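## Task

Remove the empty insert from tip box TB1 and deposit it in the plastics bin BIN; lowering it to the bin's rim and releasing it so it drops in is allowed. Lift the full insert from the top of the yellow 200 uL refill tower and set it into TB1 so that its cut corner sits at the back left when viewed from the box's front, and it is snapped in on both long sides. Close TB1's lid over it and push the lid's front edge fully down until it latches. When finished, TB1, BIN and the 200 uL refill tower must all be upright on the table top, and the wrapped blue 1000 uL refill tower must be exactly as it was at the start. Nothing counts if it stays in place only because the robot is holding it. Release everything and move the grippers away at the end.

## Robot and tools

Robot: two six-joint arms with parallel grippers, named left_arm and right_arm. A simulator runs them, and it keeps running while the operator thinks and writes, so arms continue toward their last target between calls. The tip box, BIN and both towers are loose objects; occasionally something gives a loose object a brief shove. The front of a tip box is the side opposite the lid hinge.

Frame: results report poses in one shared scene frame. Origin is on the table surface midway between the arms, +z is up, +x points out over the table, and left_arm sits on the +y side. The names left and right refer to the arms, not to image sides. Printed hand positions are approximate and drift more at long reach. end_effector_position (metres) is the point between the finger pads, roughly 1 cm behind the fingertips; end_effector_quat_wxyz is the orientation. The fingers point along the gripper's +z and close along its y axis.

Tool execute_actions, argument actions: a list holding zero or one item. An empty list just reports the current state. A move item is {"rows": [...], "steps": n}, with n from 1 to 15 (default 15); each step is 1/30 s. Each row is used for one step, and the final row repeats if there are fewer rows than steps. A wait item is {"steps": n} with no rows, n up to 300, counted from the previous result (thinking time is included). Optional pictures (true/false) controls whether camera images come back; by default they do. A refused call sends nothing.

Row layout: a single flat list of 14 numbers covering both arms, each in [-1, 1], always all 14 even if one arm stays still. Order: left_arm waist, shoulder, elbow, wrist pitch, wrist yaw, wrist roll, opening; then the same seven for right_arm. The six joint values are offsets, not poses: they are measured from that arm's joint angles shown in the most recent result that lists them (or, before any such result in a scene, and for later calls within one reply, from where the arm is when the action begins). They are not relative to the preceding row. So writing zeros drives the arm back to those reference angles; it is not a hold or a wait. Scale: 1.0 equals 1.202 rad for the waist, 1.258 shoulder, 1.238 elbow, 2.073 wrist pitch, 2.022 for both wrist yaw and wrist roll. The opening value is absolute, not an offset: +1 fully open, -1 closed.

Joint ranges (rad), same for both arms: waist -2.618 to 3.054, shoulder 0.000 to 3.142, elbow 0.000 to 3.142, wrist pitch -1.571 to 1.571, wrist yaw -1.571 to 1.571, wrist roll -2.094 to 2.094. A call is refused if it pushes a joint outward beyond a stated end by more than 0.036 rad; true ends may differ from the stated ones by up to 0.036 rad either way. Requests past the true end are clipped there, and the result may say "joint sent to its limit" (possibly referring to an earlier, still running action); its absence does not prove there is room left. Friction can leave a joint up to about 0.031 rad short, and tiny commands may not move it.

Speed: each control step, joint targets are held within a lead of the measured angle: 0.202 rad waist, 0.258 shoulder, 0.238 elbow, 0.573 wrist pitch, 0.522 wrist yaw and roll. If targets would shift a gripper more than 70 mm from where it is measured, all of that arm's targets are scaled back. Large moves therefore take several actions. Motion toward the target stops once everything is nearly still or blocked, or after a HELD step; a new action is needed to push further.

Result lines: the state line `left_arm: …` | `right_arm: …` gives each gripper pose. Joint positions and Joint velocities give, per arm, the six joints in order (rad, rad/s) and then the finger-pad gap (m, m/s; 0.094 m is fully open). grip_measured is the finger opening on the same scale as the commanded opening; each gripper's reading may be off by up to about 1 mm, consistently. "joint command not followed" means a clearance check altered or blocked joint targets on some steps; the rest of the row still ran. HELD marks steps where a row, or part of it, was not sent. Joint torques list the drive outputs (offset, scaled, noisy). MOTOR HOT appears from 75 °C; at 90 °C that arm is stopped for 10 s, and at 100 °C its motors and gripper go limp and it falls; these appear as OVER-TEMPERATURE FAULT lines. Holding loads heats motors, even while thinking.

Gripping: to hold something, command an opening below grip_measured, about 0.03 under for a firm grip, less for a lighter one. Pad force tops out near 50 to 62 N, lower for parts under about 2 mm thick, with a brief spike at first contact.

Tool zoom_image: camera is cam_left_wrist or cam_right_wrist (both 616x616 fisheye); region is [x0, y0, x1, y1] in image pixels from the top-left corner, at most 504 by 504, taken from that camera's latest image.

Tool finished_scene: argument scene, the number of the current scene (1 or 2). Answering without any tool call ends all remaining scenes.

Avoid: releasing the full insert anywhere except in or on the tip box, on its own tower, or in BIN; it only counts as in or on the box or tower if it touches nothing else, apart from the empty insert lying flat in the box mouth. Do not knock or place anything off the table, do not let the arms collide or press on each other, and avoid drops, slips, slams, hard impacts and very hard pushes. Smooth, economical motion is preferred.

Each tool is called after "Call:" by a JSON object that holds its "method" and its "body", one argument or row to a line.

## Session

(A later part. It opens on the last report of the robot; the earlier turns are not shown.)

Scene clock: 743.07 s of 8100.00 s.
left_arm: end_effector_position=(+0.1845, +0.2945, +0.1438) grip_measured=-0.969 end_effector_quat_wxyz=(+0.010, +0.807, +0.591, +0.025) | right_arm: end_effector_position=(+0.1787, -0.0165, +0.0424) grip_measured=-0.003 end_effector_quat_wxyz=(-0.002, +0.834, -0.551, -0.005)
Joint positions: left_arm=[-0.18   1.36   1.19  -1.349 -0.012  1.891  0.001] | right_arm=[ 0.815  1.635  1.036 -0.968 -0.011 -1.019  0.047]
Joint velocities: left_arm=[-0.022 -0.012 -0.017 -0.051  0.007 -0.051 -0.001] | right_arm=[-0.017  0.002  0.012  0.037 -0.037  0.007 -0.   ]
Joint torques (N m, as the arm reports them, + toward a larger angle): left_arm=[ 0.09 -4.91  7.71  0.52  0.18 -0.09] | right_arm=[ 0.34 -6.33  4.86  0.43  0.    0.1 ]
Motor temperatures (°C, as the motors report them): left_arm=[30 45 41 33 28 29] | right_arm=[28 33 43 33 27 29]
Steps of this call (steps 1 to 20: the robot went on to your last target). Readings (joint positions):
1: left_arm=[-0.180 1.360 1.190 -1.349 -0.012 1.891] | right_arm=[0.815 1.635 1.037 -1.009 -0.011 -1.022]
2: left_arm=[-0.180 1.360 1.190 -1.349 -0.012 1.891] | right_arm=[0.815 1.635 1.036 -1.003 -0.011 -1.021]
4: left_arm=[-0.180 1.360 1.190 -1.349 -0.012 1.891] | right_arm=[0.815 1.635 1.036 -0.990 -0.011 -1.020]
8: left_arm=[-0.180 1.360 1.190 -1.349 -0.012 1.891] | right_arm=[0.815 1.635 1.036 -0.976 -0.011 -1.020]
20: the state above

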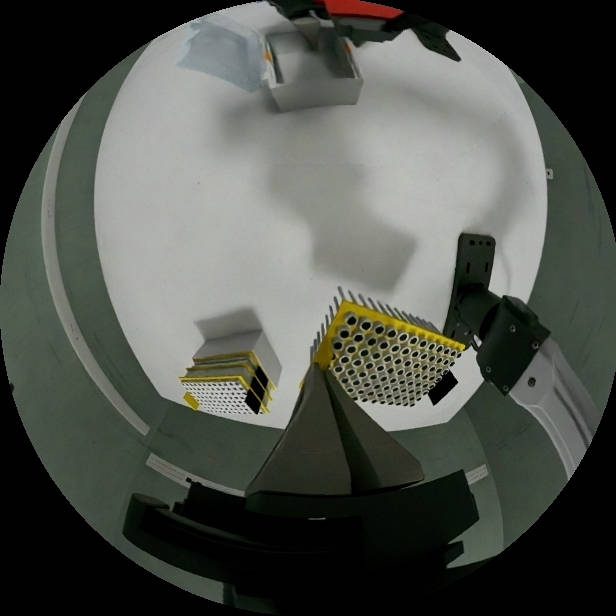

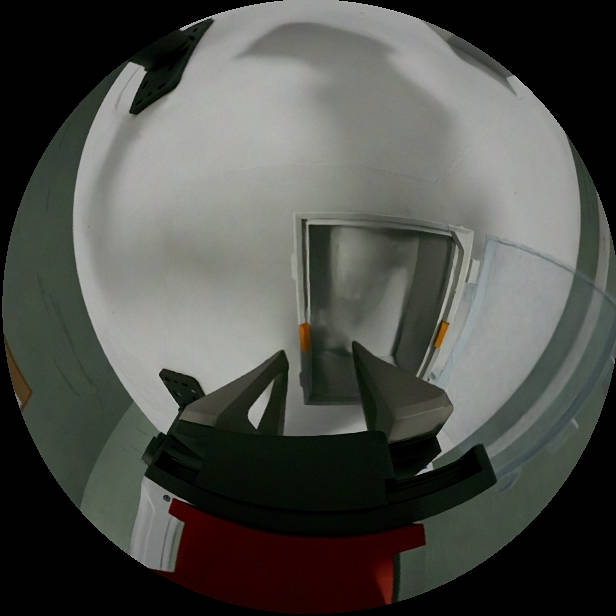

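Call:
{"method": "execute_actions", "body": {
  "actions": [
    {"rows": [[0,0,0,0,0,0,-1,0,0,0,0,0,0,-0.2],[0,0,0,0,0,0,-1,0,0,0,0,0,0,-0.3],[0,0,0,0,0,0,-1,0,0,0,0,0,0,-0.4],[0,0,0,0,0,0,-1,0,0,0,0,0,0,-0.5],[0,0,0,0,0,0,-1,0,0,0,0,0,0,-0.6],[0,0,0,0,0,0,-1,0,0,0,0,0,0,-0.7],[0,0,0,0,0,0,-1,0,0,0,0,0,0,-0.75],[0,0,0,0,0,0,-1,0,0,0,0,0,0,-0.8],[0,0,0,0,0,0,-1,0,0,0,0,0,0,-0.84],[0,0,0,0,0,0,-1,0,0,0,0,0,0,-0.88]], "steps": 15}
  ],
  "pictures": false
}}

Call:
{"method": "execute_actions", "body": {
  "actions": [
    {"steps": 15}
  ]
}}

Scene clock: 751.87 s of 8100.00 s.
left_arm: end_effector_position=(+0.1845, +0.2945, +0.1438) grip_measured=-0.969 end_effector_quat_wxyz=(+0.010, +0.807, +0.591, +0.025) | right_arm: end_effector_position=(+0.1787, -0.0165, +0.0424) grip_measured=-0.868 end_effector_quat_wxyz=(-0.002, +0.835, -0.551, -0.005)
Joint positions: left_arm=[-0.18   1.36   1.19  -1.349 -0.012  1.891  0.001] | right_arm=[ 0.816  1.635  1.036 -0.968 -0.01  -1.02   0.006]
Joint velocities: left_arm=[-0.002 -0.012  0.007  0.007  0.037 -0.037 -0.001] | right_arm=[ 0.002 -0.042 -0.017  0.022 -0.037 -0.007  0.   ]
Joint torques (N m, as the arm reports them, + toward a larger angle): left_arm=[ 0.13 -4.91  7.71  0.51  0.19 -0.08] | right_arm=[ 0.03 -6.23  5.67  0.24 -0.05  0.05]
Motor temperatures (°C, as the motors report them): left_arm=[30 45 41 33 28 29] | right_arm=[28 33 42 33 27 29]
Steps of this call (steps 1 to 15: the robot went on to your last target; steps 16 to 90: nothing new was sent; then 5.30 s passed at rest; steps 91 to 105: all 15 steps of this action). Readings (joint positions):
91: left_arm=[-0.180 1.360 1.190 -1.349 -0.012 1.891] | right_arm=[0.815 1.635 1.036 -0.968 -0.011 -1.019]
92: left_arm=[-0.180 1.360 1.190 -1.349 -0.012 1.891] | right_arm=[0.815 1.635 1.036 -0.968 -0.011 -1.019]
94: left_arm=[-0.180 1.360 1.190 -1.349 -0.012 1.891] | right_arm=[0.815 1.635 1.036 -0.968 -0.011 -1.019]
98: left_arm=[-0.180 1.360 1.190 -1.349 -0.012 1.891] | right_arm=[0.815 1.635 1.036 -0.968 -0.011 -1.019]
105: the state above

Scene clock: 752.37 s of 8100.00 s.
left_arm: end_effector_position=(+0.1845, +0.2945, +0.1438) grip_measured=-0.969 end_effector_quat_wxyz=(+0.010, +0.807, +0.591, +0.025) | right_arm: end_effector_position=(+0.1787, -0.0165, +0.0424) grip_measured=-0.868 end_effector_quat_wxyz=(-0.002, +0.835, -0.551, -0.005)
Joint positions: left_arm=[-0.18   1.36   1.19  -1.349 -0.012  1.891  0.001] | right_arm=[ 0.816  1.635  1.036 -0.968 -0.01  -1.02   0.006]
Joint velocities: left_arm=[-0.022 -0.022 -0.007 -0.007  0.007 -0.066  0.   ] | right_arm=[ 0.032  0.002 -0.002  0.022 -0.007  0.037 -0.   ]
Joint torques (N m, as the arm reports them, + toward a larger angle): left_arm=[ 0.16 -4.87  7.74  0.51  0.19 -0.08] | right_arm=[-0.03 -6.2   5.63  0.24  0.01  0.04]
Motor temperatures (°C, as the motors report them): left_arm=[30 45 41 33 28 29] | right_arm=[28 33 42 33 27 29]
Steps of this call (steps 1 to 15: the robot went on to your last target). Readings (joint positions):
1: left_arm=[-0.180 1.360 1.190 -1.349 -0.012 1.891] | right_arm=[0.816 1.635 1.036 -0.968 -0.010 -1.020]
2: left_arm=[-0.180 1.360 1.190 -1.349 -0.012 1.891] | right_arm=[0.816 1.635 1.036 -0.968 -0.010 -1.020]
4: left_arm=[-0.180 1.360 1.190 -1.349 -0.012 1.891] | right_arm=[0.816 1.635 1.036 -0.968 -0.010 -1.020]
8: left_arm=[-0.180 1.360 1.190 -1.349 -0.012 1.891] | right_arm=[0.816 1.635 1.036 -0.968 -0.010 -1.020]
15: the state above
All arms were judged still, so your last target was given up. Only a new action makes them travel on or press farther. Fingers that are still opening or closing keep moving.

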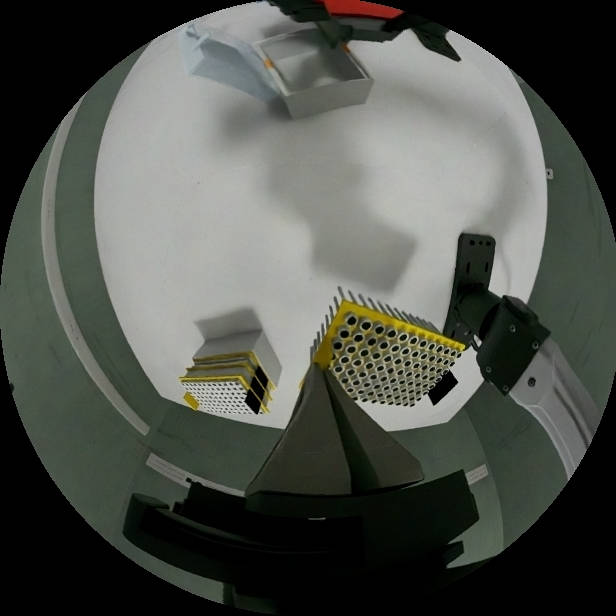

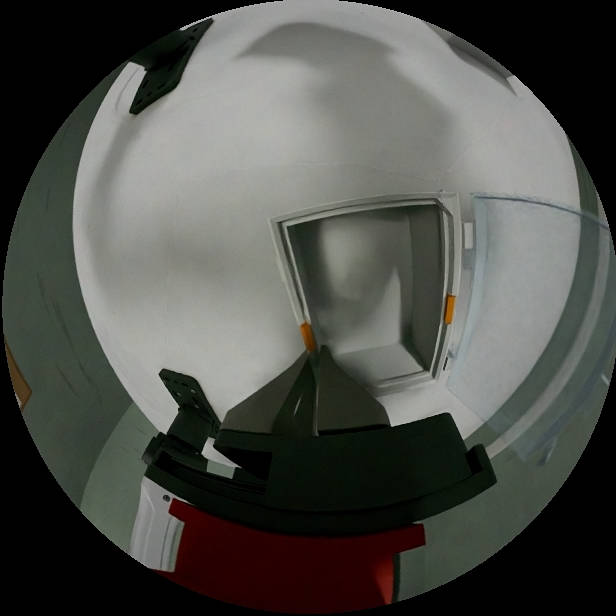

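Call:
{"method": "execute_actions", "body": {
  "actions": [
    {"rows": [[0,0,0,0,0,0,-1,0,0,0,0,0,0,-0.9],[0,0,0,0,0,0,-1,0.01,0.004,0.01,0,0,0.004,-0.9],[0,0,0,0,0,0,-1,0.018,0.009,0.016,0,0,0.008,-0.9],[0,0,0,0,0,0,-1,0.026,0.014,0.022,0,0,0.012,-0.9],[0,0,0,0,0,0,-1,0.034,0.019,0.028,-0.003,0,0.016,-0.9],[0,0,0,0,0,0,-1,0.042,0.024,0.034,-0.004,0,0.02,-0.9],[0,0,0,0,0,0,-1,0.05,0.029,0.04,-0.005,0,0.024,-0.9],[0,0,0,0,0,0,-1,0.058,0.034,0.046,-0.006,0,0.028,-0.9],[0,0,0,0,0,0,-1,0.066,0.039,0.052,-0.007,0,0.032,-0.9],[0,0,0,0,0,0,-1,0.074,0.044,0.058,-0.008,0,0.036,-0.9],[0,0,0,0,0,0,-1,0.082,0.049,0.064,-0.009,0,0.04,-0.9],[0,0,0,0,0,0,-1,0.09,0.054,0.07,-0.01,0,0.044,-0.9],[0,0,0,0,0,0,-1,0.098,0.059,0.076,-0.011,0,0.048,-0.9],[0,0,0,0,0,0,-1,0.106,0.064,0.082,-0.012,0,0.052,-0.9],[0,0,0,0,0,0,-1,0.114,0.069,0.088,-0.013,0,0.056,-0.9]], "steps": 15}
  ],
  "pictures": false
}}

Call:
{"method": "execute_actions", "body": {
  "actions": [
    {"steps": 10}
  ],
  "pictures": false
}}

Scene clock: 767.13 s of 8100.00 s.
left_arm: end_effector_position=(+0.1845, +0.2945, +0.1438) grip_measured=-0.969 end_effector_quat_wxyz=(+0.010, +0.807, +0.591, +0.025) | right_arm: end_effector_position=(+0.1630, +0.0150, +0.0433) grip_measured=-0.882 end_effector_quat_wxyz=(-0.005, +0.843, -0.538, -0.003)
Joint positions: left_arm=[-0.18   1.36   1.19  -1.349 -0.012  1.891  0.001] | right_arm=[ 0.925  1.696  1.107 -0.972 -0.005 -0.941  0.006]
Joint velocities: left_arm=[-0.012  0.002  0.002 -0.022 -0.081 -0.007 -0.001] | right_arm=[ 0.276  0.173  0.212  0.037  0.095  0.227 -0.001]
Joint torques (N m, as the arm reports them, + toward a larger angle): left_arm=[ 0.12 -4.88  7.68  0.51  0.19 -0.09] | right_arm=[ 0.76 -5.49  7.39  0.09 -0.01  0.11]
Motor temperatures (°C, as the motors report them): left_arm=[30 44 42 33 28 29] | right_arm=[28 33 41 32 27 29]
Steps of this call (steps 1 to 90: nothing new was sent; then 11.27 s passed at rest; steps 91 to 105: all 15 steps of this action). Readings (joint positions):
91: left_arm=[-0.180 1.360 1.190 -1.349 -0.012 1.891] | right_arm=[0.816 1.635 1.036 -0.968 -0.010 -1.020]
92: left_arm=[-0.180 1.360 1.190 -1.349 -0.012 1.891] | right_arm=[0.816 1.635 1.036 -0.968 -0.010 -1.019]
94: left_arm=[-0.180 1.360 1.190 -1.349 -0.012 1.891] | right_arm=[0.820 1.635 1.036 -0.968 -0.007 -1.014]
98: left_arm=[-0.180 1.360 1.190 -1.349 -0.012 1.891] | right_arm=[0.855 1.648 1.053 -0.970 -0.006 -0.991]
105: the state above

Scene clock: 767.47 s of 8100.00 s.
left_arm: end_effector_position=(+0.1845, +0.2945, +0.1438) grip_measured=-0.969 end_effector_quat_wxyz=(+0.010, +0.807, +0.591, +0.025) | right_arm: end_effector_position=(+0.1595, +0.0207, +0.0431) grip_measured=-0.882 end_effector_quat_wxyz=(-0.005, +0.842, -0.540, -0.003)
Joint positions: left_arm=[-0.18   1.36   1.19  -1.349 -0.012  1.891  0.001] | right_arm=[ 0.944  1.708  1.12  -0.972 -0.005 -0.917  0.006]
Joint velocities: left_arm=[-0.002 -0.002 -0.007 -0.037  0.007  0.037 -0.   ] | right_arm=[-0.027  0.002 -0.012 -0.037 -0.037 -0.037  0.   ]
Joint torques (N m, as the arm reports them, + toward a larger angle): left_arm=[ 0.13 -4.91  7.71  0.51  0.18 -0.09] | right_arm=[ 0.59 -5.92  7.52  0.06 -0.03  0.11]
Motor temperatures (°C, as the motors report them): left_arm=[30 44 42 33 28 29] | right_arm=[28 33 41 32 27 29]
Steps of this call (steps 1 to 10: the robot went on to your last target). Readings (joint positions):
1: left_arm=[-0.180 1.360 1.190 -1.349 -0.012 1.891] | right_arm=[0.933 1.702 1.113 -0.972 -0.005 -0.935]
2: left_arm=[-0.180 1.360 1.190 -1.349 -0.012 1.891] | right_arm=[0.939 1.706 1.117 -0.972 -0.005 -0.929]
4: left_arm=[-0.180 1.360 1.190 -1.349 -0.012 1.891] | right_arm=[0.944 1.708 1.120 -0.972 -0.005 -0.922]
8: left_arm=[-0.180 1.360 1.190 -1.349 -0.012 1.891] | right_arm=[0.944 1.708 1.120 -0.972 -0.005 -0.918]
10: the state above

Call:
{"method": "execute_actions", "body": {
  "actions": [
    {"rows": [[0,0,0,0,0,0,-1,0.015,0.012,0.025,-0.004,0,0.006,-0.91],[0,0,0,0,0,0,-1,0.023,0.018,0.032,-0.006,0,0.009,-0.91],[0,0,0,0,0,0,-1,0.031,0.024,0.039,-0.008,0,0.012,-0.91],[0,0,0,0,0,0,-1,0.039,0.03,0.046,-0.01,0,0.015,-0.91],[0,0,0,0,0,0,-1,0.047,0.036,0.053,-0.012,0,0.018,-0.91],[0,0,0,0,0,0,-1,0.055,0.042,0.06,-0.014,0,0.021,-0.91],[0,0,0,0,0,0,-1,0.063,0.048,0.067,-0.016,0,0.024,-0.91],[0,0,0,0,0,0,-1,0.071,0.054,0.074,-0.018,0,0.027,-0.91],[0,0,0,0,0,0,-1,0.079,0.06,0.081,-0.019,0,0.03,-0.91],[0,0,0,0,0,0,-1,0.087,0.066,0.088,-0.02,0,0.033,-0.91],[0,0,0,0,0,0,-1,0.095,0.072,0.095,-0.021,0,0.036,-0.91],[0,0,0,0,0,0,-1,0.103,0.078,0.102,-0.022,0,0.04,-0.91],[0,0,0,0,0,0,-1,0.111,0.084,0.109,-0.023,0,0.044,-0.91],[0,0,0,0,0,0,-1,0.122,0.09,0.117,-0.024,0,0.048,-0.91]], "steps": 15}
  ],
  "pictures": false
}}

Call:
{"method": "execute_actions", "body": {
  "actions": [
    {"steps": 12}
  ]
}}

Scene clock: 777.50 s of 8100.00 s.
left_arm: end_effector_position=(+0.1845, +0.2945, +0.1438) grip_measured=-0.969 end_effector_quat_wxyz=(+0.010, +0.807, +0.591, +0.025) | right_arm: end_effector_position=(+0.1353, +0.0593, +0.0435) grip_measured=-0.883 end_effector_quat_wxyz=(-0.005, +0.856, -0.517, -0.002)
Joint positions: left_arm=[-0.18   1.36   1.19  -1.349 -0.012  1.891  0.001] | right_arm=[ 1.069  1.799  1.231 -0.993 -0.002 -0.845  0.006]
Joint velocities: left_arm=[-0.007 -0.012 -0.007  0.022  0.022 -0.007 -0.   ] | right_arm=[ 0.266  0.168  0.183  0.007  0.007  0.125 -0.   ]
Joint torques (N m, as the arm reports them, + toward a larger angle): left_arm=[ 0.13 -4.89  7.73  0.5   0.18 -0.09] | right_arm=[ 0.43 -6.7   7.23 -0.06  0.    0.05]
Motor temperatures (°C, as the motors report them): left_arm=[30 44 42 33 28 29] | right_arm=[28 33 42 32 27 29]
Steps of this call (steps 1 to 30: the robot went on to your last target; steps 31 to 100: nothing new was sent; then 6.20 s passed at rest; steps 101 to 115: all 15 steps of this action). Readings (joint positions):
101: left_arm=[-0.180 1.360 1.190 -1.349 -0.012 1.891] | right_arm=[0.946 1.708 1.120 -0.972 -0.005 -0.916]
102: left_arm=[-0.180 1.360 1.190 -1.349 -0.012 1.891] | right_arm=[0.948 1.709 1.122 -0.973 -0.004 -0.914]
104: left_arm=[-0.180 1.360 1.190 -1.349 -0.012 1.891] | right_arm=[0.960 1.718 1.134 -0.977 -0.003 -0.906]
108: left_arm=[-0.180 1.360 1.190 -1.349 -0.012 1.891] | right_arm=[1.001 1.749 1.170 -0.981 -0.003 -0.887]
115: the state above

Scene clock: 777.90 s of 8100.00 s.
left_arm: end_effector_position=(+0.1845, +0.2945, +0.1438) grip_measured=-0.969 end_effector_quat_wxyz=(+0.010, +0.807, +0.591, +0.025) | right_arm: end_effector_position=(+0.1316, +0.0630, +0.0434) grip_measured=-0.883 end_effector_quat_wxyz=(-0.005, +0.856, -0.518, -0.002)
Joint positions: left_arm=[-0.18   1.36   1.19  -1.349 -0.012  1.891  0.001] | right_arm=[ 1.084  1.807  1.24  -0.993 -0.002 -0.83   0.006]
Joint velocities: left_arm=[ 0.012  0.002  0.012 -0.022 -0.022  0.081 -0.001] | right_arm=[-0.007 -0.002  0.007 -0.051 -0.037 -0.066 -0.   ]
Joint torques (N m, as the arm reports them, + toward a larger angle): left_arm=[ 0.16 -4.87  7.72  0.51  0.19 -0.09] | right_arm=[ 0.48 -6.8   7.53  0.01  0.    0.13]
Motor temperatures (°C, as the motors report them): left_arm=[30 44 42 33 28 29] | right_arm=[28 33 42 32 27 29]
Steps of this call (steps 1 to 12: the robot went on to your last target). Readings (joint positions):
1: left_arm=[-0.180 1.360 1.190 -1.349 -0.012 1.891] | right_arm=[1.077 1.804 1.237 -0.993 -0.002 -0.841]
2: left_arm=[-0.180 1.360 1.190 -1.349 -0.012 1.891] | right_arm=[1.081 1.806 1.239 -0.993 -0.002 -0.837]
4: left_arm=[-0.180 1.360 1.190 -1.349 -0.012 1.891] | right_arm=[1.084 1.807 1.240 -0.993 -0.002 -0.832]
8: left_arm=[-0.180 1.360 1.190 -1.349 -0.012 1.891] | right_arm=[1.084 1.807 1.240 -0.993 -0.002 -0.830]
12: the state above

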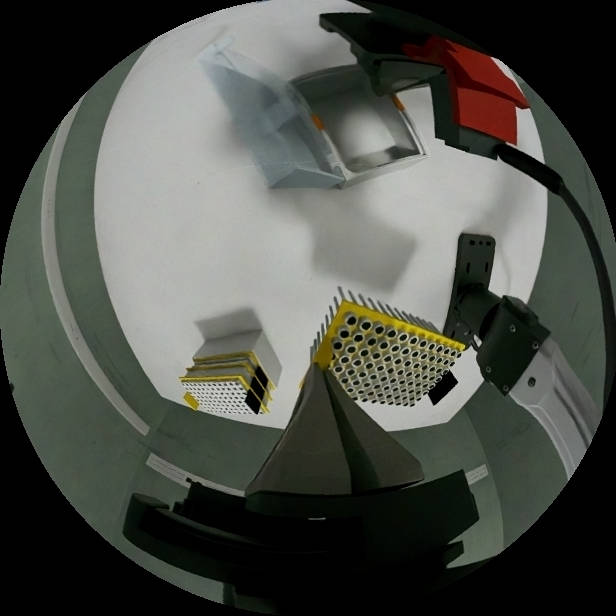

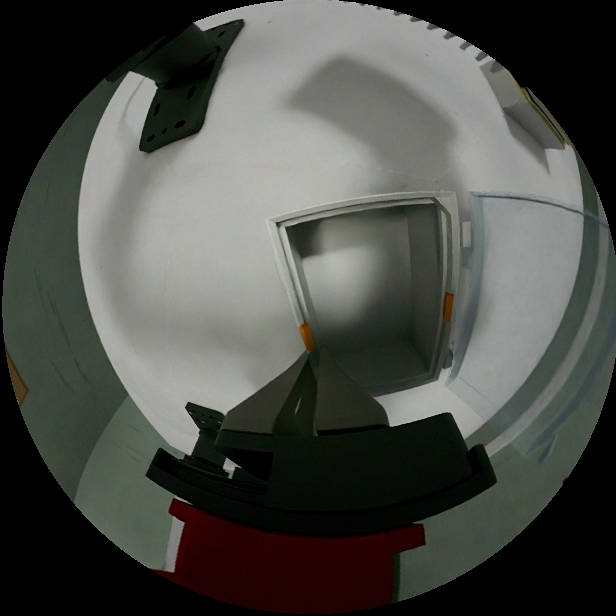

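Call:
{"method": "execute_actions", "body": {
  "actions": [
    {"rows": [[0,0,0,0,0,0,-1,0,0,0,0,0,0,-0.6],[0,0,0,0,0,0,-1,0,0,0,0,0,0,-0.6],[0,0,0,0,0,0,-1,0,0,0,0,0,0,-0.6],[0,0,0,0,0,0,-1,0,0,0,0,0,0,-0.6],[0,0,0,0,0,0,-1,0,0,0,0,0,0,-0.6],[0,0,0,0,0,0,-1,0,-0.01,0.02,-0.02,0,0,-0.6],[0,0,0,0,0,0,-1,0,-0.02,0.04,-0.04,0,0,-0.6],[0,0,0,0,0,0,-1,0,-0.03,0.06,-0.06,0,0,-0.6],[0,0,0,0,0,0,-1,0,-0.04,0.08,-0.08,0,0,-0.6],[0,0,0,0,0,0,-1,0,-0.05,0.10,-0.10,0,0,-0.6],[0,0,0,0,0,0,-1,0,-0.06,0.12,-0.115,0,0,-0.6],[0,0,0,0,0,0,-1,0,-0.07,0.14,-0.13,0,0,-0.6]], "steps": 15}
  ],
  "pictures": false
}}

Call:
{"method": "execute_actions", "body": {
  "actions": [
    {"steps": 12}
  ],
  "pictures": false
}}

Scene clock: 800.80 s of 8100.00 s.
left_arm: end_effector_position=(+0.1845, +0.2945, +0.1438) grip_measured=-0.969 end_effector_quat_wxyz=(+0.010, +0.807, +0.591, +0.025) | right_arm: end_effector_position=(+0.1317, +0.0633, +0.1002) grip_measured=-0.603 end_effector_quat_wxyz=(-0.018, +0.856, -0.517, -0.005)
Joint positions: left_arm=[-0.18   1.36   1.19  -1.349 -0.012  1.891  0.001] | right_arm=[ 1.084  1.737  1.386 -1.182 -0.002 -0.83   0.019]
Joint velocities: left_arm=[-0.007 -0.012 -0.007 -0.051 -0.007  0.022 -0.001] | right_arm=[-0.002 -0.374  0.31  -0.403 -0.022 -0.037 -0.001]
Joint torques (N m, as the arm reports them, + toward a larger angle): left_arm=[ 0.14 -4.9   7.71  0.52  0.19 -0.08] | right_arm=[ 0.05 -7.12  6.77 -0.01  0.02  0.03]
Motor temperatures (°C, as the motors report them): left_arm=[30 43 42 33 28 29] | right_arm=[28 33 42 32 27 29]
Steps of this call (steps 1 to 30: the robot went on to your last target; steps 31 to 100: nothing new was sent; then 19.07 s passed at rest; steps 101 to 115: all 15 steps of this action). Readings (joint positions):
101: left_arm=[-0.180 1.360 1.190 -1.349 -0.012 1.891] | right_arm=[1.084 1.807 1.240 -0.993 -0.002 -0.830]
102: left_arm=[-0.180 1.360 1.190 -1.349 -0.012 1.891] | right_arm=[1.084 1.807 1.240 -0.993 -0.002 -0.830]
104: left_arm=[-0.180 1.360 1.190 -1.349 -0.012 1.891] | right_arm=[1.084 1.807 1.240 -0.993 -0.002 -0.830]
108: left_arm=[-0.180 1.360 1.190 -1.349 -0.012 1.891] | right_arm=[1.084 1.807 1.252 -1.024 -0.002 -0.830]
115: the state above

Scene clock: 801.20 s of 8100.00 s.
left_arm: end_effector_position=(+0.1845, +0.2945, +0.1438) grip_measured=-0.969 end_effector_quat_wxyz=(+0.010, +0.807, +0.591, +0.025) | right_arm: end_effector_position=(+0.1277, +0.0522, +0.1083) grip_measured=-0.603 end_effector_quat_wxyz=(-0.003, +0.856, -0.518, -0.002)
Joint positions: left_arm=[-0.18   1.36   1.19  -1.349 -0.012  1.891  0.001] | right_arm=[ 1.084  1.719  1.397 -1.243 -0.002 -0.83   0.019]
Joint velocities: left_arm=[ 0.007  0.022 -0.002 -0.007  0.007 -0.066  0.001] | right_arm=[-0.027 -0.002  0.017 -0.037  0.022 -0.037  0.001]
Joint torques (N m, as the arm reports them, + toward a larger angle): left_arm=[ 0.1  -4.9   7.7   0.51  0.19 -0.09] | right_arm=[ 0.03 -7.26  7.03  0.15  0.02  0.03]
Motor temperatures (°C, as the motors report them): left_arm=[30 43 42 33 28 29] | right_arm=[28 33 42 32 27 29]
Steps of this call (steps 1 to 12: the robot went on to your last target). Readings (joint positions):
1: left_arm=[-0.180 1.360 1.190 -1.349 -0.012 1.891] | right_arm=[1.084 1.726 1.393 -1.192 -0.002 -0.830]
2: left_arm=[-0.180 1.360 1.190 -1.349 -0.012 1.891] | right_arm=[1.084 1.720 1.397 -1.201 -0.002 -0.830]
4: left_arm=[-0.180 1.360 1.190 -1.349 -0.012 1.891] | right_arm=[1.084 1.718 1.397 -1.218 -0.002 -0.830]
8: left_arm=[-0.180 1.360 1.190 -1.349 -0.012 1.891] | right_arm=[1.084 1.719 1.397 -1.237 -0.002 -0.830]
12: the state above

Call:
{"method": "execute_actions", "body": {
  "actions": [
    {"rows": [[0,0,0.02,-0.01,0,0,-1,-0.01,-0.05,-0.03,0.01,0,0.04,-0.6],[0,0.005,0.04,-0.02,0,0,-1,-0.02,-0.1,-0.06,0.02,0,0.08,-0.6],[0,0.01,0.07,-0.03,0,0,-1,-0.03,-0.15,-0.10,0.03,0,0.12,-0.6],[0,0.015,0.10,-0.04,0,0,-1,-0.04,-0.2,-0.14,0.04,0,0.16,-0.6],[0,0.02,0.13,-0.05,0,0,-1,-0.05,-0.25,-0.18,0.05,0,0.2,-0.6],[0,0.025,0.16,-0.06,0,0,-1,-0.06,-0.3,-0.22,0.06,0,0.24,-0.6],[0,0.03,0.19,-0.07,0,0,-1,-0.07,-0.35,-0.26,0.07,0,0.28,-0.6],[0,0.035,0.22,-0.08,0,0,-1,-0.08,-0.4,-0.30,0.08,0,0.32,-0.6],[0,0.035,0.24,-0.09,0,0,-1,-0.09,-0.45,-0.34,0.09,0,0.36,-0.6],[0,0.035,0.26,-0.10,0,0,-1,-0.10,-0.5,-0.38,0.10,0,0.40,-0.6],[0,0.035,0.26,-0.10,0,0,-1,-0.11,-0.55,-0.42,0.11,0,0.41,-0.6],[0,0.035,0.26,-0.10,0,0,-1,-0.11,-0.6,-0.465,0.12,0,0.41,-0.6]], "steps": 15}
  ],
  "pictures": false
}}

Call:
{"method": "execute_actions", "body": {
  "actions": [
    {"steps": 15}
  ],
  "pictures": false
}}

Scene clock: 826.70 s of 8100.00 s.
left_arm: end_effector_position=(+0.2073, +0.2948, +0.2202) grip_measured=-0.969 end_effector_quat_wxyz=(+0.048, +0.803, +0.589, +0.078) | right_arm: end_effector_position=(+0.1173, -0.0526, +0.1344) grip_measured=-0.603 end_effector_quat_wxyz=(+0.167, -0.560, +0.806, +0.091)
Joint positions: left_arm=[-0.18   1.385  1.505 -1.507 -0.012  1.891  0.001] | right_arm=[ 0.961  0.963  0.851 -1.076 -0.002 -0.113  0.019]
Joint velocities: left_arm=[ 0.002  0.007 -0.007 -0.286  0.066  0.066 -0.001] | right_arm=[-0.007 -0.232 -0.354  0.139  0.066  0.652  0.   ]
Joint torques (N m, as the arm reports them, + toward a larger angle): left_arm=[ 0.1  -3.15  8.06  0.7   0.19 -0.1 ] | right_arm=[-0.59 -0.25  5.88  1.62  0.07  0.1 ]
Motor temperatures (°C, as the motors report them): left_arm=[30 43 43 32 28 29] | right_arm=[28 34 42 31 27 29]
Steps of this call (steps 1 to 30: the robot went on to your last target; steps 31 to 100: nothing new was sent; then 21.67 s passed at rest; steps 101 to 115: all 15 steps of this action). Readings (joint positions):
101: left_arm=[-0.180 1.360 1.191 -1.350 -0.012 1.891] | right_arm=[1.084 1.714 1.394 -1.244 -0.002 -0.819]
102: left_arm=[-0.180 1.360 1.197 -1.355 -0.012 1.891] | right_arm=[1.083 1.698 1.379 -1.231 -0.002 -0.795]
104: left_arm=[-0.180 1.363 1.235 -1.380 -0.012 1.891] | right_arm=[1.070 1.619 1.311 -1.200 -0.002 -0.715]
108: left_arm=[-0.180 1.379 1.384 -1.434 -0.012 1.891] | right_arm=[1.016 1.344 1.130 -1.152 -0.002 -0.476]
115: the state above

Scene clock: 827.20 s of 8100.00 s.
left_arm: end_effector_position=(+0.1992, +0.2947, +0.2188) grip_measured=-0.969 end_effector_quat_wxyz=(+0.039, +0.804, +0.589, +0.064) | right_arm: end_effector_position=(+0.1216, -0.0441, +0.1352) grip_measured=-0.603 end_effector_quat_wxyz=(+0.180, -0.516, +0.830, +0.111)
Joint positions: left_arm=[-0.18   1.385  1.505 -1.541 -0.012  1.891  0.001] | right_arm=[ 0.961  0.961  0.837 -1.021 -0.002 -0.01   0.019]
Joint velocities: left_arm=[-0.002 -0.017 -0.032 -0.037 -0.037 -0.007  0.001] | right_arm=[ 0.012  0.012 -0.002  0.037 -0.007 -0.022 -0.   ]
Joint torques (N m, as the arm reports them, + toward a larger angle): left_arm=[ 0.14 -3.14  8.02  0.6   0.19 -0.09] | right_arm=[-0.68 -1.25  5.59  1.22  0.07  0.1 ]
Motor temperatures (°C, as the motors report them): left_arm=[30 43 43 32 28 29] | right_arm=[28 34 42 31 27 29]
Steps of this call (steps 1 to 15: the robot went on to your last target). Readings (joint positions):
1: left_arm=[-0.180 1.385 1.505 -1.515 -0.012 1.891] | right_arm=[0.961 0.961 0.843 -1.072 -0.002 -0.092]
2: left_arm=[-0.180 1.385 1.505 -1.521 -0.012 1.891] | right_arm=[0.961 0.961 0.839 -1.064 -0.002 -0.074]
4: left_arm=[-0.180 1.385 1.505 -1.530 -0.012 1.891] | right_arm=[0.961 0.961 0.837 -1.050 -0.002 -0.050]
8: left_arm=[-0.180 1.385 1.505 -1.538 -0.012 1.891] | right_arm=[0.961 0.961 0.837 -1.030 -0.002 -0.024]
15: the state above

Call:
{"method": "execute_actions", "body": {
  "actions": [
    {"rows": [[-0.03,0,0,0,0,0,-1,0,-0.05,-0.04,0.02,0,0,-0.6],[-0.07,0,0,0,0,0,-1,0,-0.1,-0.08,0.04,0,0,-0.6],[-0.12,0,0,0,0,0,-1,0,-0.15,-0.12,0.06,0,0,-0.6],[-0.17,0,0,0,0,0,-1,0,-0.2,-0.16,0.08,0,0,-0.6],[-0.22,0,0,0,0,-0.01,-1,0,-0.25,-0.20,0.10,0,0,-0.6],[-0.27,0,0,0,0,-0.02,-1,0,-0.3,-0.24,0.12,0,0,-0.6],[-0.32,0,0,0,0,-0.02,-1,0,-0.35,-0.28,0.14,0,0,-0.6],[-0.37,0,0,0,0,-0.02,-1,0,-0.4,-0.32,0.16,0,0,-0.6],[-0.42,0,0,0,0,-0.02,-1,0,-0.45,-0.36,0.18,0,0,-0.6],[-0.47,0,0,0,0,-0.02,-1,0,-0.5,-0.40,0.20,0,0,-0.6],[-0.52,0,0,0,0,-0.02,-1,0,-0.55,-0.44,0.22,0,0,-0.6],[-0.57,0,0,0,0,-0.02,-1,0,-0.593,-0.477,0.24,0,0,-0.6],[-0.62,0,0,0,0,-0.02,-1,0,-0.593,-0.477,0.24,0,0,-0.6],[-0.66,0,0,0,0,-0.02,-1,0,-0.593,-0.477,0.24,0,0,-0.6],[-0.68,0,0,0,0,-0.02,-1,0,-0.593,-0.477,0.24,0,0,-0.6]], "steps": 15}
  ],
  "pictures": false
}}

Call:
{"method": "execute_actions", "body": {
  "actions": [
    {"steps": 20}
  ]
}}

Scene clock: 837.53 s of 8100.00 s.
left_arm: end_effector_position=(+0.1392, +0.1272, +0.2190) grip_measured=-0.969 end_effector_quat_wxyz=(+0.062, +0.960, +0.270, +0.047) | right_arm: end_effector_position=(+0.1150, -0.0572, +0.0990) grip_measured=-0.603 end_effector_quat_wxyz=(+0.391, -0.468, +0.756, +0.240)
Joint positions: left_arm=[-0.924  1.385  1.505 -1.536 -0.012  1.863  0.001] | right_arm=[ 0.961  0.229  0.262 -0.652 -0.002 -0.007  0.019]
Joint velocities: left_arm=[-1.365 -0.017 -0.007 -0.037 -0.022 -0.022 -0.001] | right_arm=[ 0.007 -0.173 -0.315  0.462 -0.037 -0.066 -0.001]
Joint torques (N m, as the arm reports them, + toward a larger angle): left_arm=[ 1.15 -4.99  7.4   0.66  0.15 -0.21] | right_arm=[-0.03  1.25  7.24  2.23  0.07 -0.02]
Motor temperatures (°C, as the motors report them): left_arm=[30 42 43 32 28 29] | right_arm=[28 32 42 32 27 29]
Steps of this call (steps 1 to 15: the robot went on to your last target; steps 16 to 90: nothing new was sent; then 6.83 s passed at rest; steps 91 to 105: all 15 steps of this action). Readings (joint positions):
91: left_arm=[-0.183 1.385 1.505 -1.542 -0.012 1.891] | right_arm=[0.961 0.955 0.832 -1.013 -0.002 -0.007]
92: left_arm=[-0.196 1.385 1.505 -1.542 -0.015 1.891] | right_arm=[0.961 0.935 0.814 -0.996 -0.002 -0.007]
94: left_arm=[-0.270 1.385 1.505 -1.542 -0.020 1.891] | right_arm=[0.961 0.841 0.740 -0.950 -0.002 -0.007]
98: left_arm=[-0.511 1.385 1.505 -1.538 -0.018 1.876] | right_arm=[0.961 0.572 0.547 -0.849 -0.002 -0.007]
105: the state above

Scene clock: 838.20 s of 8100.00 s.
left_arm: end_effector_position=(+0.1269, +0.1143, +0.2190) grip_measured=-0.969 end_effector_quat_wxyz=(+0.066, +0.968, +0.238, +0.042) | right_arm: end_effector_position=(+0.1207, -0.0459, +0.1166) grip_measured=-0.603 end_effector_quat_wxyz=(+0.426, -0.456, +0.736, +0.261)
Joint positions: left_arm=[-0.993  1.385  1.505 -1.536 -0.005  1.86   0.001] | right_arm=[ 0.961  0.227  0.255 -0.553 -0.002 -0.007  0.019]
Joint velocities: left_arm=[-0.002 -0.007 -0.032 -0.022 -0.051 -0.066  0.001] | right_arm=[-0.002 -0.007 -0.012 -0.022 -0.007 -0.051 -0.   ]
Joint torques (N m, as the arm reports them, + toward a larger angle): left_arm=[-0.3  -4.91  7.4   0.7   0.12 -0.2 ] | right_arm=[-0.03  0.87  6.54  2.    0.06 -0.01]
Motor temperatures (°C, as the motors report them): left_arm=[30 42 43 32 28 29] | right_arm=[28 32 42 33 27 29]
Steps of this call (steps 1 to 20: the robot went on to your last target). Readings (joint positions):
1: left_arm=[-0.962 1.385 1.505 -1.536 -0.009 1.863] | right_arm=[0.961 0.227 0.256 -0.638 -0.002 -0.007]
2: left_arm=[-0.983 1.385 1.505 -1.536 -0.006 1.862] | right_arm=[0.961 0.227 0.255 -0.625 -0.002 -0.007]
4: left_arm=[-0.993 1.385 1.505 -1.536 -0.005 1.862] | right_arm=[0.961 0.227 0.255 -0.597 -0.002 -0.007]
8: left_arm=[-0.993 1.385 1.505 -1.536 -0.005 1.861] | right_arm=[0.961 0.227 0.255 -0.568 -0.002 -0.007]
20: the state above

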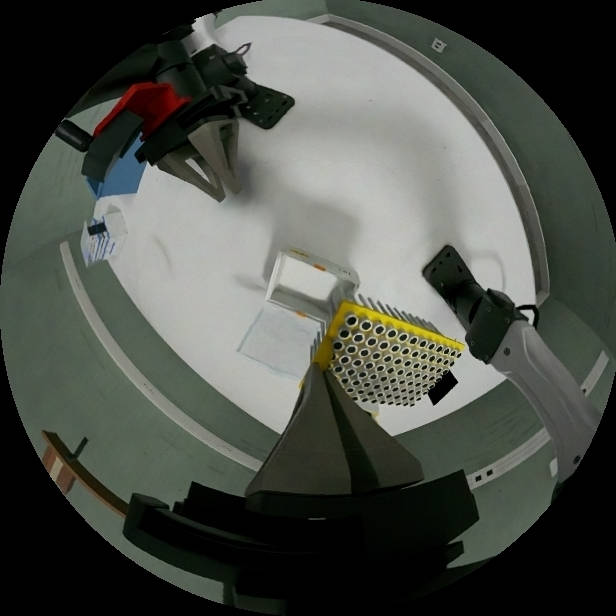

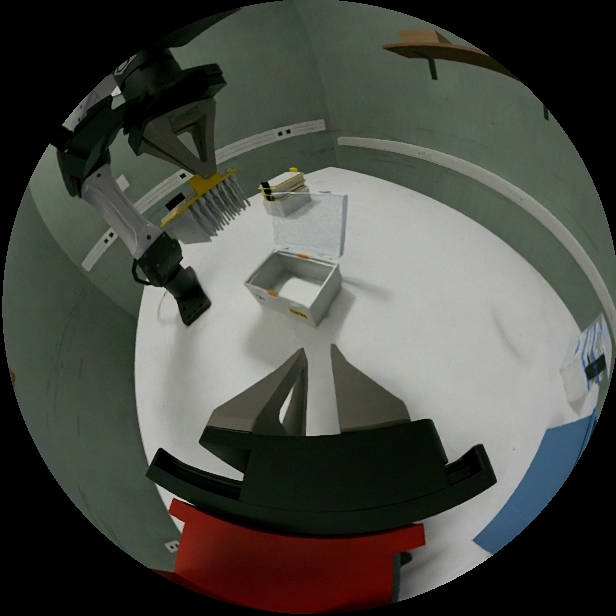

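Call:
{"method": "execute_actions", "body": {
  "actions": [
    {"rows": [[0,0.02,0.006,0.004,0,0,-1,0,0,0,0,0,0,-0.6],[0,0.045,0.012,0.008,0,0,-1,0,0,0,0,0,0,-0.6],[0,0.07,0.02,0.013,0,0,-1,0,0,0,0,0,0,-0.6],[0,0.095,0.028,0.02,0,0,-1,0,0,0,0,0,0,-0.6],[0,0.12,0.036,0.027,0,0,-1,0,0,0,0,0,0,-0.6],[0,0.145,0.044,0.034,0,0,-1,0,0,0,0,0,0,-0.6],[0,0.17,0.052,0.041,0,0,-1,0,0,0,0,0,0,-0.6],[0,0.195,0.06,0.048,0,0,-1,0,0,0,0,0,0,-0.6],[0,0.22,0.068,0.055,0,0,-1,0,0,0,0,0,0,-0.6],[0,0.245,0.076,0.062,0,0,-1,0,0,0,0,0,0,-0.6],[0,0.27,0.082,0.069,0,0,-1,0,0,0,0,0,0,-0.6],[0,0.29,0.088,0.076,0,0,-1,0,0,0,0,0,0,-0.6],[0,0.31,0.092,0.082,0,0,-1,0,0,0,0,0,0,-0.6],[0,0.325,0.092,0.086,0,0,-1,0,0,0,0,0,0,-0.6],[0,0.335,0.092,0.086,0,0,-1,0,0,0,0,0,0,-0.6]], "steps": 15}
  ],
  "pictures": false
}}

Call:
{"method": "execute_actions", "body": {
  "actions": [
    {"steps": 20}
  ]
}}

Call:
{"method": "zoom_image", "body": {
  "camera": "cam_left_wrist",
  "region": [240, 240, 500, 460]
}}

Call:
{"method": "zoom_image", "body": {
  "camera": "cam_right_wrist",
  "region": [200, 150, 400, 350]
}}

Scene clock: 850.67 s of 8100.00 s.
left_arm: end_effector_position=(+0.1822, +0.0575, +0.1450) grip_measured=-0.969 end_effector_quat_wxyz=(+0.001, +0.971, +0.239, +0.004) | right_arm: end_effector_position=(+0.1208, -0.0459, +0.1167) grip_measured=-0.603 end_effector_quat_wxyz=(+0.426, -0.456, +0.736, +0.261)
Joint positions: left_arm=[-0.993  1.767  1.6   -1.397 -0.005  1.86   0.001] | right_arm=[ 0.961  0.227  0.255 -0.552 -0.002 -0.007  0.019]
Joint velocities: left_arm=[-0.002  0.593  0.051  0.33  -0.066  0.051  0.   ] | right_arm=[-0.007  0.007 -0.002 -0.081 -0.022  0.007  0.001]
Joint torques (N m, as the arm reports them, + toward a larger angle): left_arm=[ 0.14 -8.94  8.96  0.25  0.2  -0.08] | right_arm=[0.   1.66 7.18 1.72 0.07 0.02]
Motor temperatures (°C, as the motors report them): left_arm=[30 42 43 32 28 29] | right_arm=[28 31 42 35 27 29]
Steps of this call (steps 1 to 15: the robot went on to your last target; steps 16 to 90: nothing new was sent; then 8.97 s passed at rest; steps 91 to 105: all 15 steps of this action). Readings (joint positions):
91: left_arm=[-0.993 1.385 1.505 -1.536 -0.005 1.860] | right_arm=[0.961 0.227 0.255 -0.552 -0.002 -0.007]
92: left_arm=[-0.993 1.389 1.506 -1.536 -0.005 1.860] | right_arm=[0.961 0.227 0.255 -0.552 -0.002 -0.007]
94: left_arm=[-0.993 1.419 1.519 -1.535 -0.005 1.860] | right_arm=[0.961 0.227 0.255 -0.552 -0.002 -0.007]
98: left_arm=[-0.993 1.549 1.554 -1.499 -0.005 1.860] | right_arm=[0.961 0.227 0.255 -0.552 -0.002 -0.007]
105: the state above

Scene clock: 851.33 s of 8100.00 s.
left_arm: end_effector_position=(+0.1892, +0.0503, +0.1342) grip_measured=-0.969 end_effector_quat_wxyz=(+0.001, +0.971, +0.239, +0.004) | right_arm: end_effector_position=(+0.1208, -0.0459, +0.1167) grip_measured=-0.603 end_effector_quat_wxyz=(+0.426, -0.456, +0.736, +0.261)
Joint positions: left_arm=[-0.993  1.805  1.604 -1.365 -0.005  1.86   0.001] | right_arm=[ 0.961  0.227  0.255 -0.552 -0.002 -0.007  0.019]
Joint velocities: left_arm=[-0.002  0.002 -0.022  0.037  0.007 -0.037  0.   ] | right_arm=[ 0.007  0.007 -0.017  0.037  0.022 -0.037  0.   ]
Joint torques (N m, as the arm reports them, + toward a larger angle): left_arm=[ 0.18 -9.54  8.9   0.47  0.18 -0.08] | right_arm=[0.03 1.72 7.18 1.72 0.06 0.01]
Motor temperatures (°C, as the motors report them): left_arm=[30 42 43 32 28 29] | right_arm=[28 31 42 35 27 29]
Steps of this call (steps 1 to 20: the robot went on to your last target). Readings (joint positions):
1: left_arm=[-0.993 1.784 1.600 -1.386 -0.005 1.860] | right_arm=[0.961 0.227 0.255 -0.552 -0.002 -0.007]
2: left_arm=[-0.993 1.796 1.600 -1.379 -0.005 1.860] | right_arm=[0.961 0.227 0.255 -0.552 -0.002 -0.007]
4: left_arm=[-0.993 1.805 1.600 -1.369 -0.005 1.860] | right_arm=[0.961 0.227 0.255 -0.552 -0.002 -0.007]
8: left_arm=[-0.993 1.805 1.604 -1.365 -0.005 1.860] | right_arm=[0.961 0.227 0.255 -0.552 -0.002 -0.007]
20: the state above

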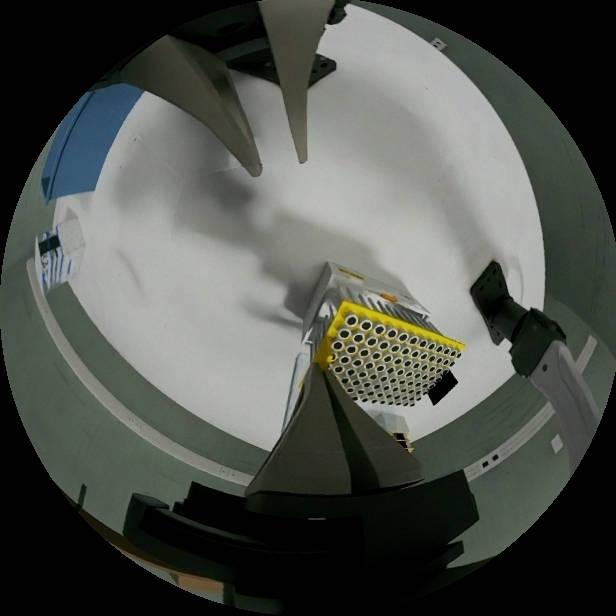

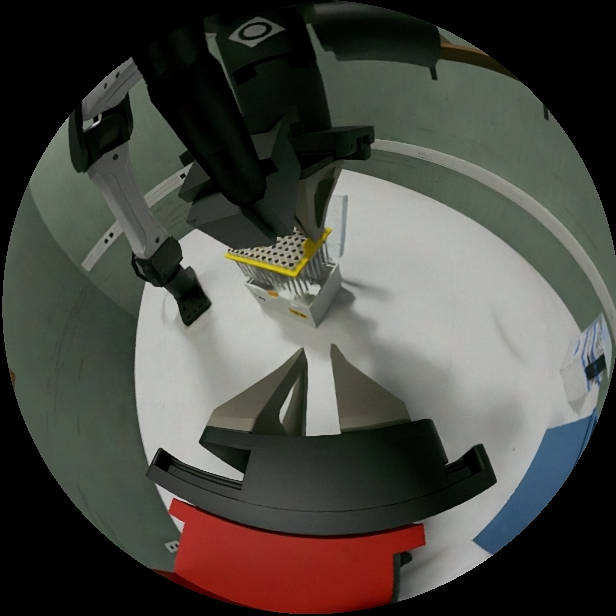

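Region (240, 240, 500, 460) of cam_left_wrist's 616x616 image, scaled by 1.938, with more detail than that image has; it fills the top 426 rows of this view, and the rest is white.

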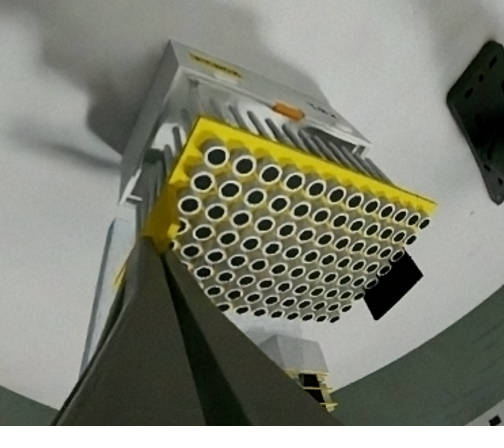

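Region (200, 150, 400, 350) of cam_right_wrist's 616x616 image, scaled by 2.520, with more detail than that image has.

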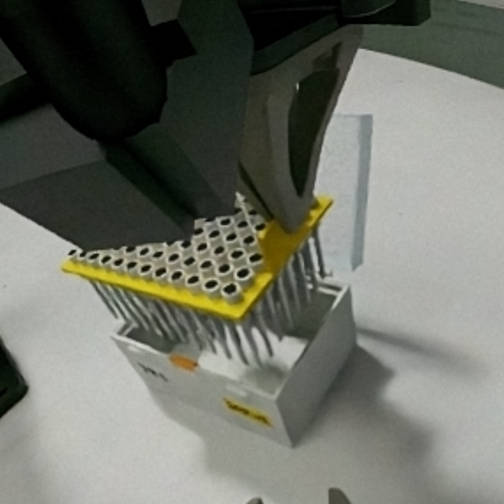

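Call:
{"method": "execute_actions", "body": {
  "actions": [
    {"rows": [[0,0,-0.015,0.015,0,0,-1,0,0,0,0,0,0,-0.6],[0,0,-0.03,0.025,0,0,-1,0,0,0,0,0,0,-0.6],[0,0,-0.04,0.032,0,0,-1,0,0,0,0,0,0,-0.6],[0,0,-0.05,0.039,0,0,-1,0,0,0,0,0,0,-0.6],[0,0,-0.06,0.046,0,0,-1,0,0,0,0,0,0,-0.6],[0,0,-0.07,0.05,0,0,-1,0,0,0,0,0,0,-0.6],[0,0,-0.08,0.053,0,0,-1,0,0,0,0,0,0,-0.6]], "steps": 15}
  ],
  "pictures": false
}}

Call:
{"method": "execute_actions", "body": {
  "actions": [
    {"steps": 10}
  ]
}}

Call:
{"method": "zoom_image", "body": {
  "camera": "cam_left_wrist",
  "region": [240, 240, 500, 460]
}}

Call:
{"method": "zoom_image", "body": {
  "camera": "cam_right_wrist",
  "region": [200, 150, 400, 350]
}}

Scene clock: 867.23 s of 8100.00 s.
left_arm: end_effector_position=(+0.1912, +0.0483, +0.1137) grip_measured=-0.969 end_effector_quat_wxyz=(+0.006, +0.971, +0.239, +0.007) | right_arm: end_effector_position=(+0.1208, -0.0459, +0.1167) grip_measured=-0.603 end_effector_quat_wxyz=(+0.426, -0.456, +0.736, +0.261)
Joint positions: left_arm=[-0.993  1.805  1.522 -1.271 -0.005  1.86   0.001] | right_arm=[ 0.961  0.227  0.255 -0.552 -0.002 -0.007  0.019]
Joint velocities: left_arm=[ 0.002  0.002 -0.002  0.037  0.051  0.007 -0.001] | right_arm=[-0.012  0.007  0.007  0.022 -0.051  0.051 -0.   ]
Joint torques (N m, as the arm reports them, + toward a larger angle): left_arm=[ 0.18 -9.77  6.14  0.56  0.22 -0.07] | right_arm=[-0.03  1.67  7.16  1.73  0.05  0.02]
Motor temperatures (°C, as the motors report them): left_arm=[30 46 44 32 28 29] | right_arm=[28 30 42 36 27 29]
Steps of this call (steps 1 to 15: the robot went on to your last target; steps 16 to 90: nothing new was sent; then 12.40 s passed at rest; steps 91 to 105: all 15 steps of this action). Readings (joint positions):
91: left_arm=[-0.993 1.805 1.604 -1.363 -0.005 1.860] | right_arm=[0.961 0.227 0.255 -0.552 -0.002 -0.007]
92: left_arm=[-0.993 1.805 1.601 -1.356 -0.005 1.860] | right_arm=[0.961 0.227 0.255 -0.552 -0.002 -0.007]
94: left_arm=[-0.993 1.805 1.586 -1.334 -0.005 1.860] | right_arm=[0.961 0.227 0.255 -0.552 -0.002 -0.007]
98: left_arm=[-0.993 1.805 1.536 -1.293 -0.005 1.860] | right_arm=[0.961 0.227 0.255 -0.552 -0.002 -0.007]
105: the state above

Scene clock: 867.57 s of 8100.00 s.
left_arm: end_effector_position=(+0.1919, +0.0475, +0.1137) grip_measured=-0.969 end_effector_quat_wxyz=(+0.008, +0.971, +0.239, +0.008) | right_arm: end_effector_position=(+0.1208, -0.0459, +0.1167) grip_measured=-0.603 end_effector_quat_wxyz=(+0.426, -0.456, +0.736, +0.261)
Joint positions: left_arm=[-0.993  1.805  1.522 -1.267 -0.005  1.86   0.001] | right_arm=[ 0.961  0.227  0.255 -0.552 -0.002 -0.007  0.019]
Joint velocities: left_arm=[-0.002 -0.017 -0.002  0.022  0.081  0.037  0.001] | right_arm=[-0.007  0.007 -0.007  0.007 -0.007 -0.066  0.   ]
Joint torques (N m, as the arm reports them, + toward a larger angle): left_arm=[ 0.12 -9.73  6.17  0.54  0.19 -0.07] | right_arm=[0.02 1.65 7.19 1.73 0.05 0.02]
Motor temperatures (°C, as the motors report them): left_arm=[30 46 44 32 28 29] | right_arm=[28 30 42 36 27 29]
Steps of this call (steps 1 to 10: the robot went on to your last target). Readings (joint positions):
1: left_arm=[-0.993 1.805 1.522 -1.271 -0.005 1.860] | right_arm=[0.961 0.227 0.255 -0.552 -0.002 -0.007]
2: left_arm=[-0.993 1.805 1.522 -1.269 -0.005 1.860] | right_arm=[0.961 0.227 0.255 -0.552 -0.002 -0.007]
4: left_arm=[-0.993 1.805 1.522 -1.268 -0.005 1.860] | right_arm=[0.961 0.227 0.255 -0.552 -0.002 -0.007]
8: left_arm=[-0.993 1.805 1.522 -1.268 -0.005 1.860] | right_arm=[0.961 0.227 0.255 -0.552 -0.002 -0.007]
10: the state above

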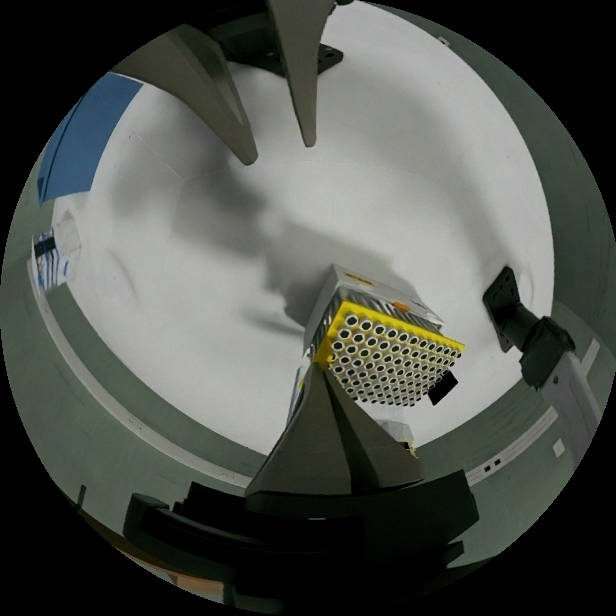

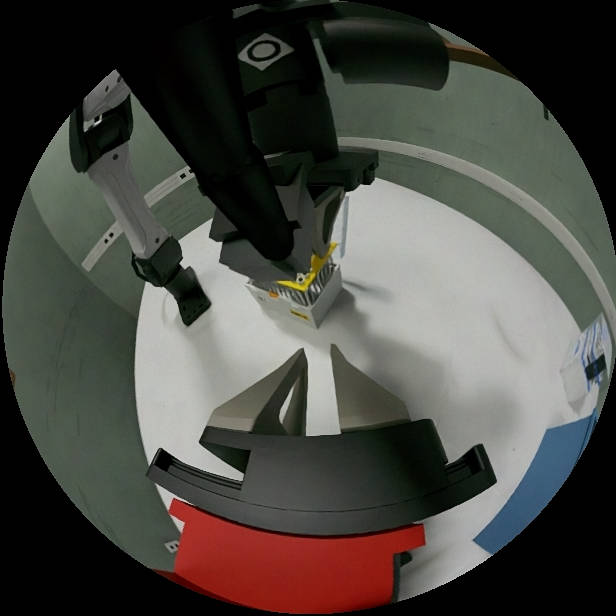

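Region (240, 240, 500, 460) of cam_left_wrist's 616x616 image, scaled by 1.938, with more detail than that image has; it fills the top 426 rows of this view, and the rest is white.

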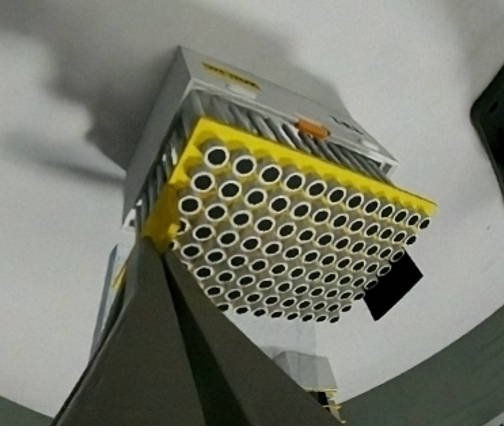

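Region (200, 150, 400, 350) of cam_right_wrist's 616x616 image, scaled by 2.520, with more detail than that image has.

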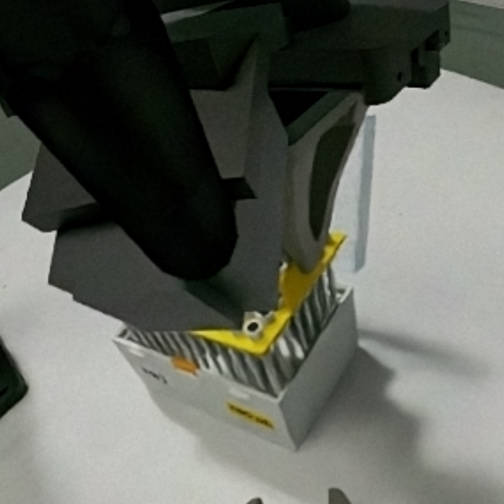

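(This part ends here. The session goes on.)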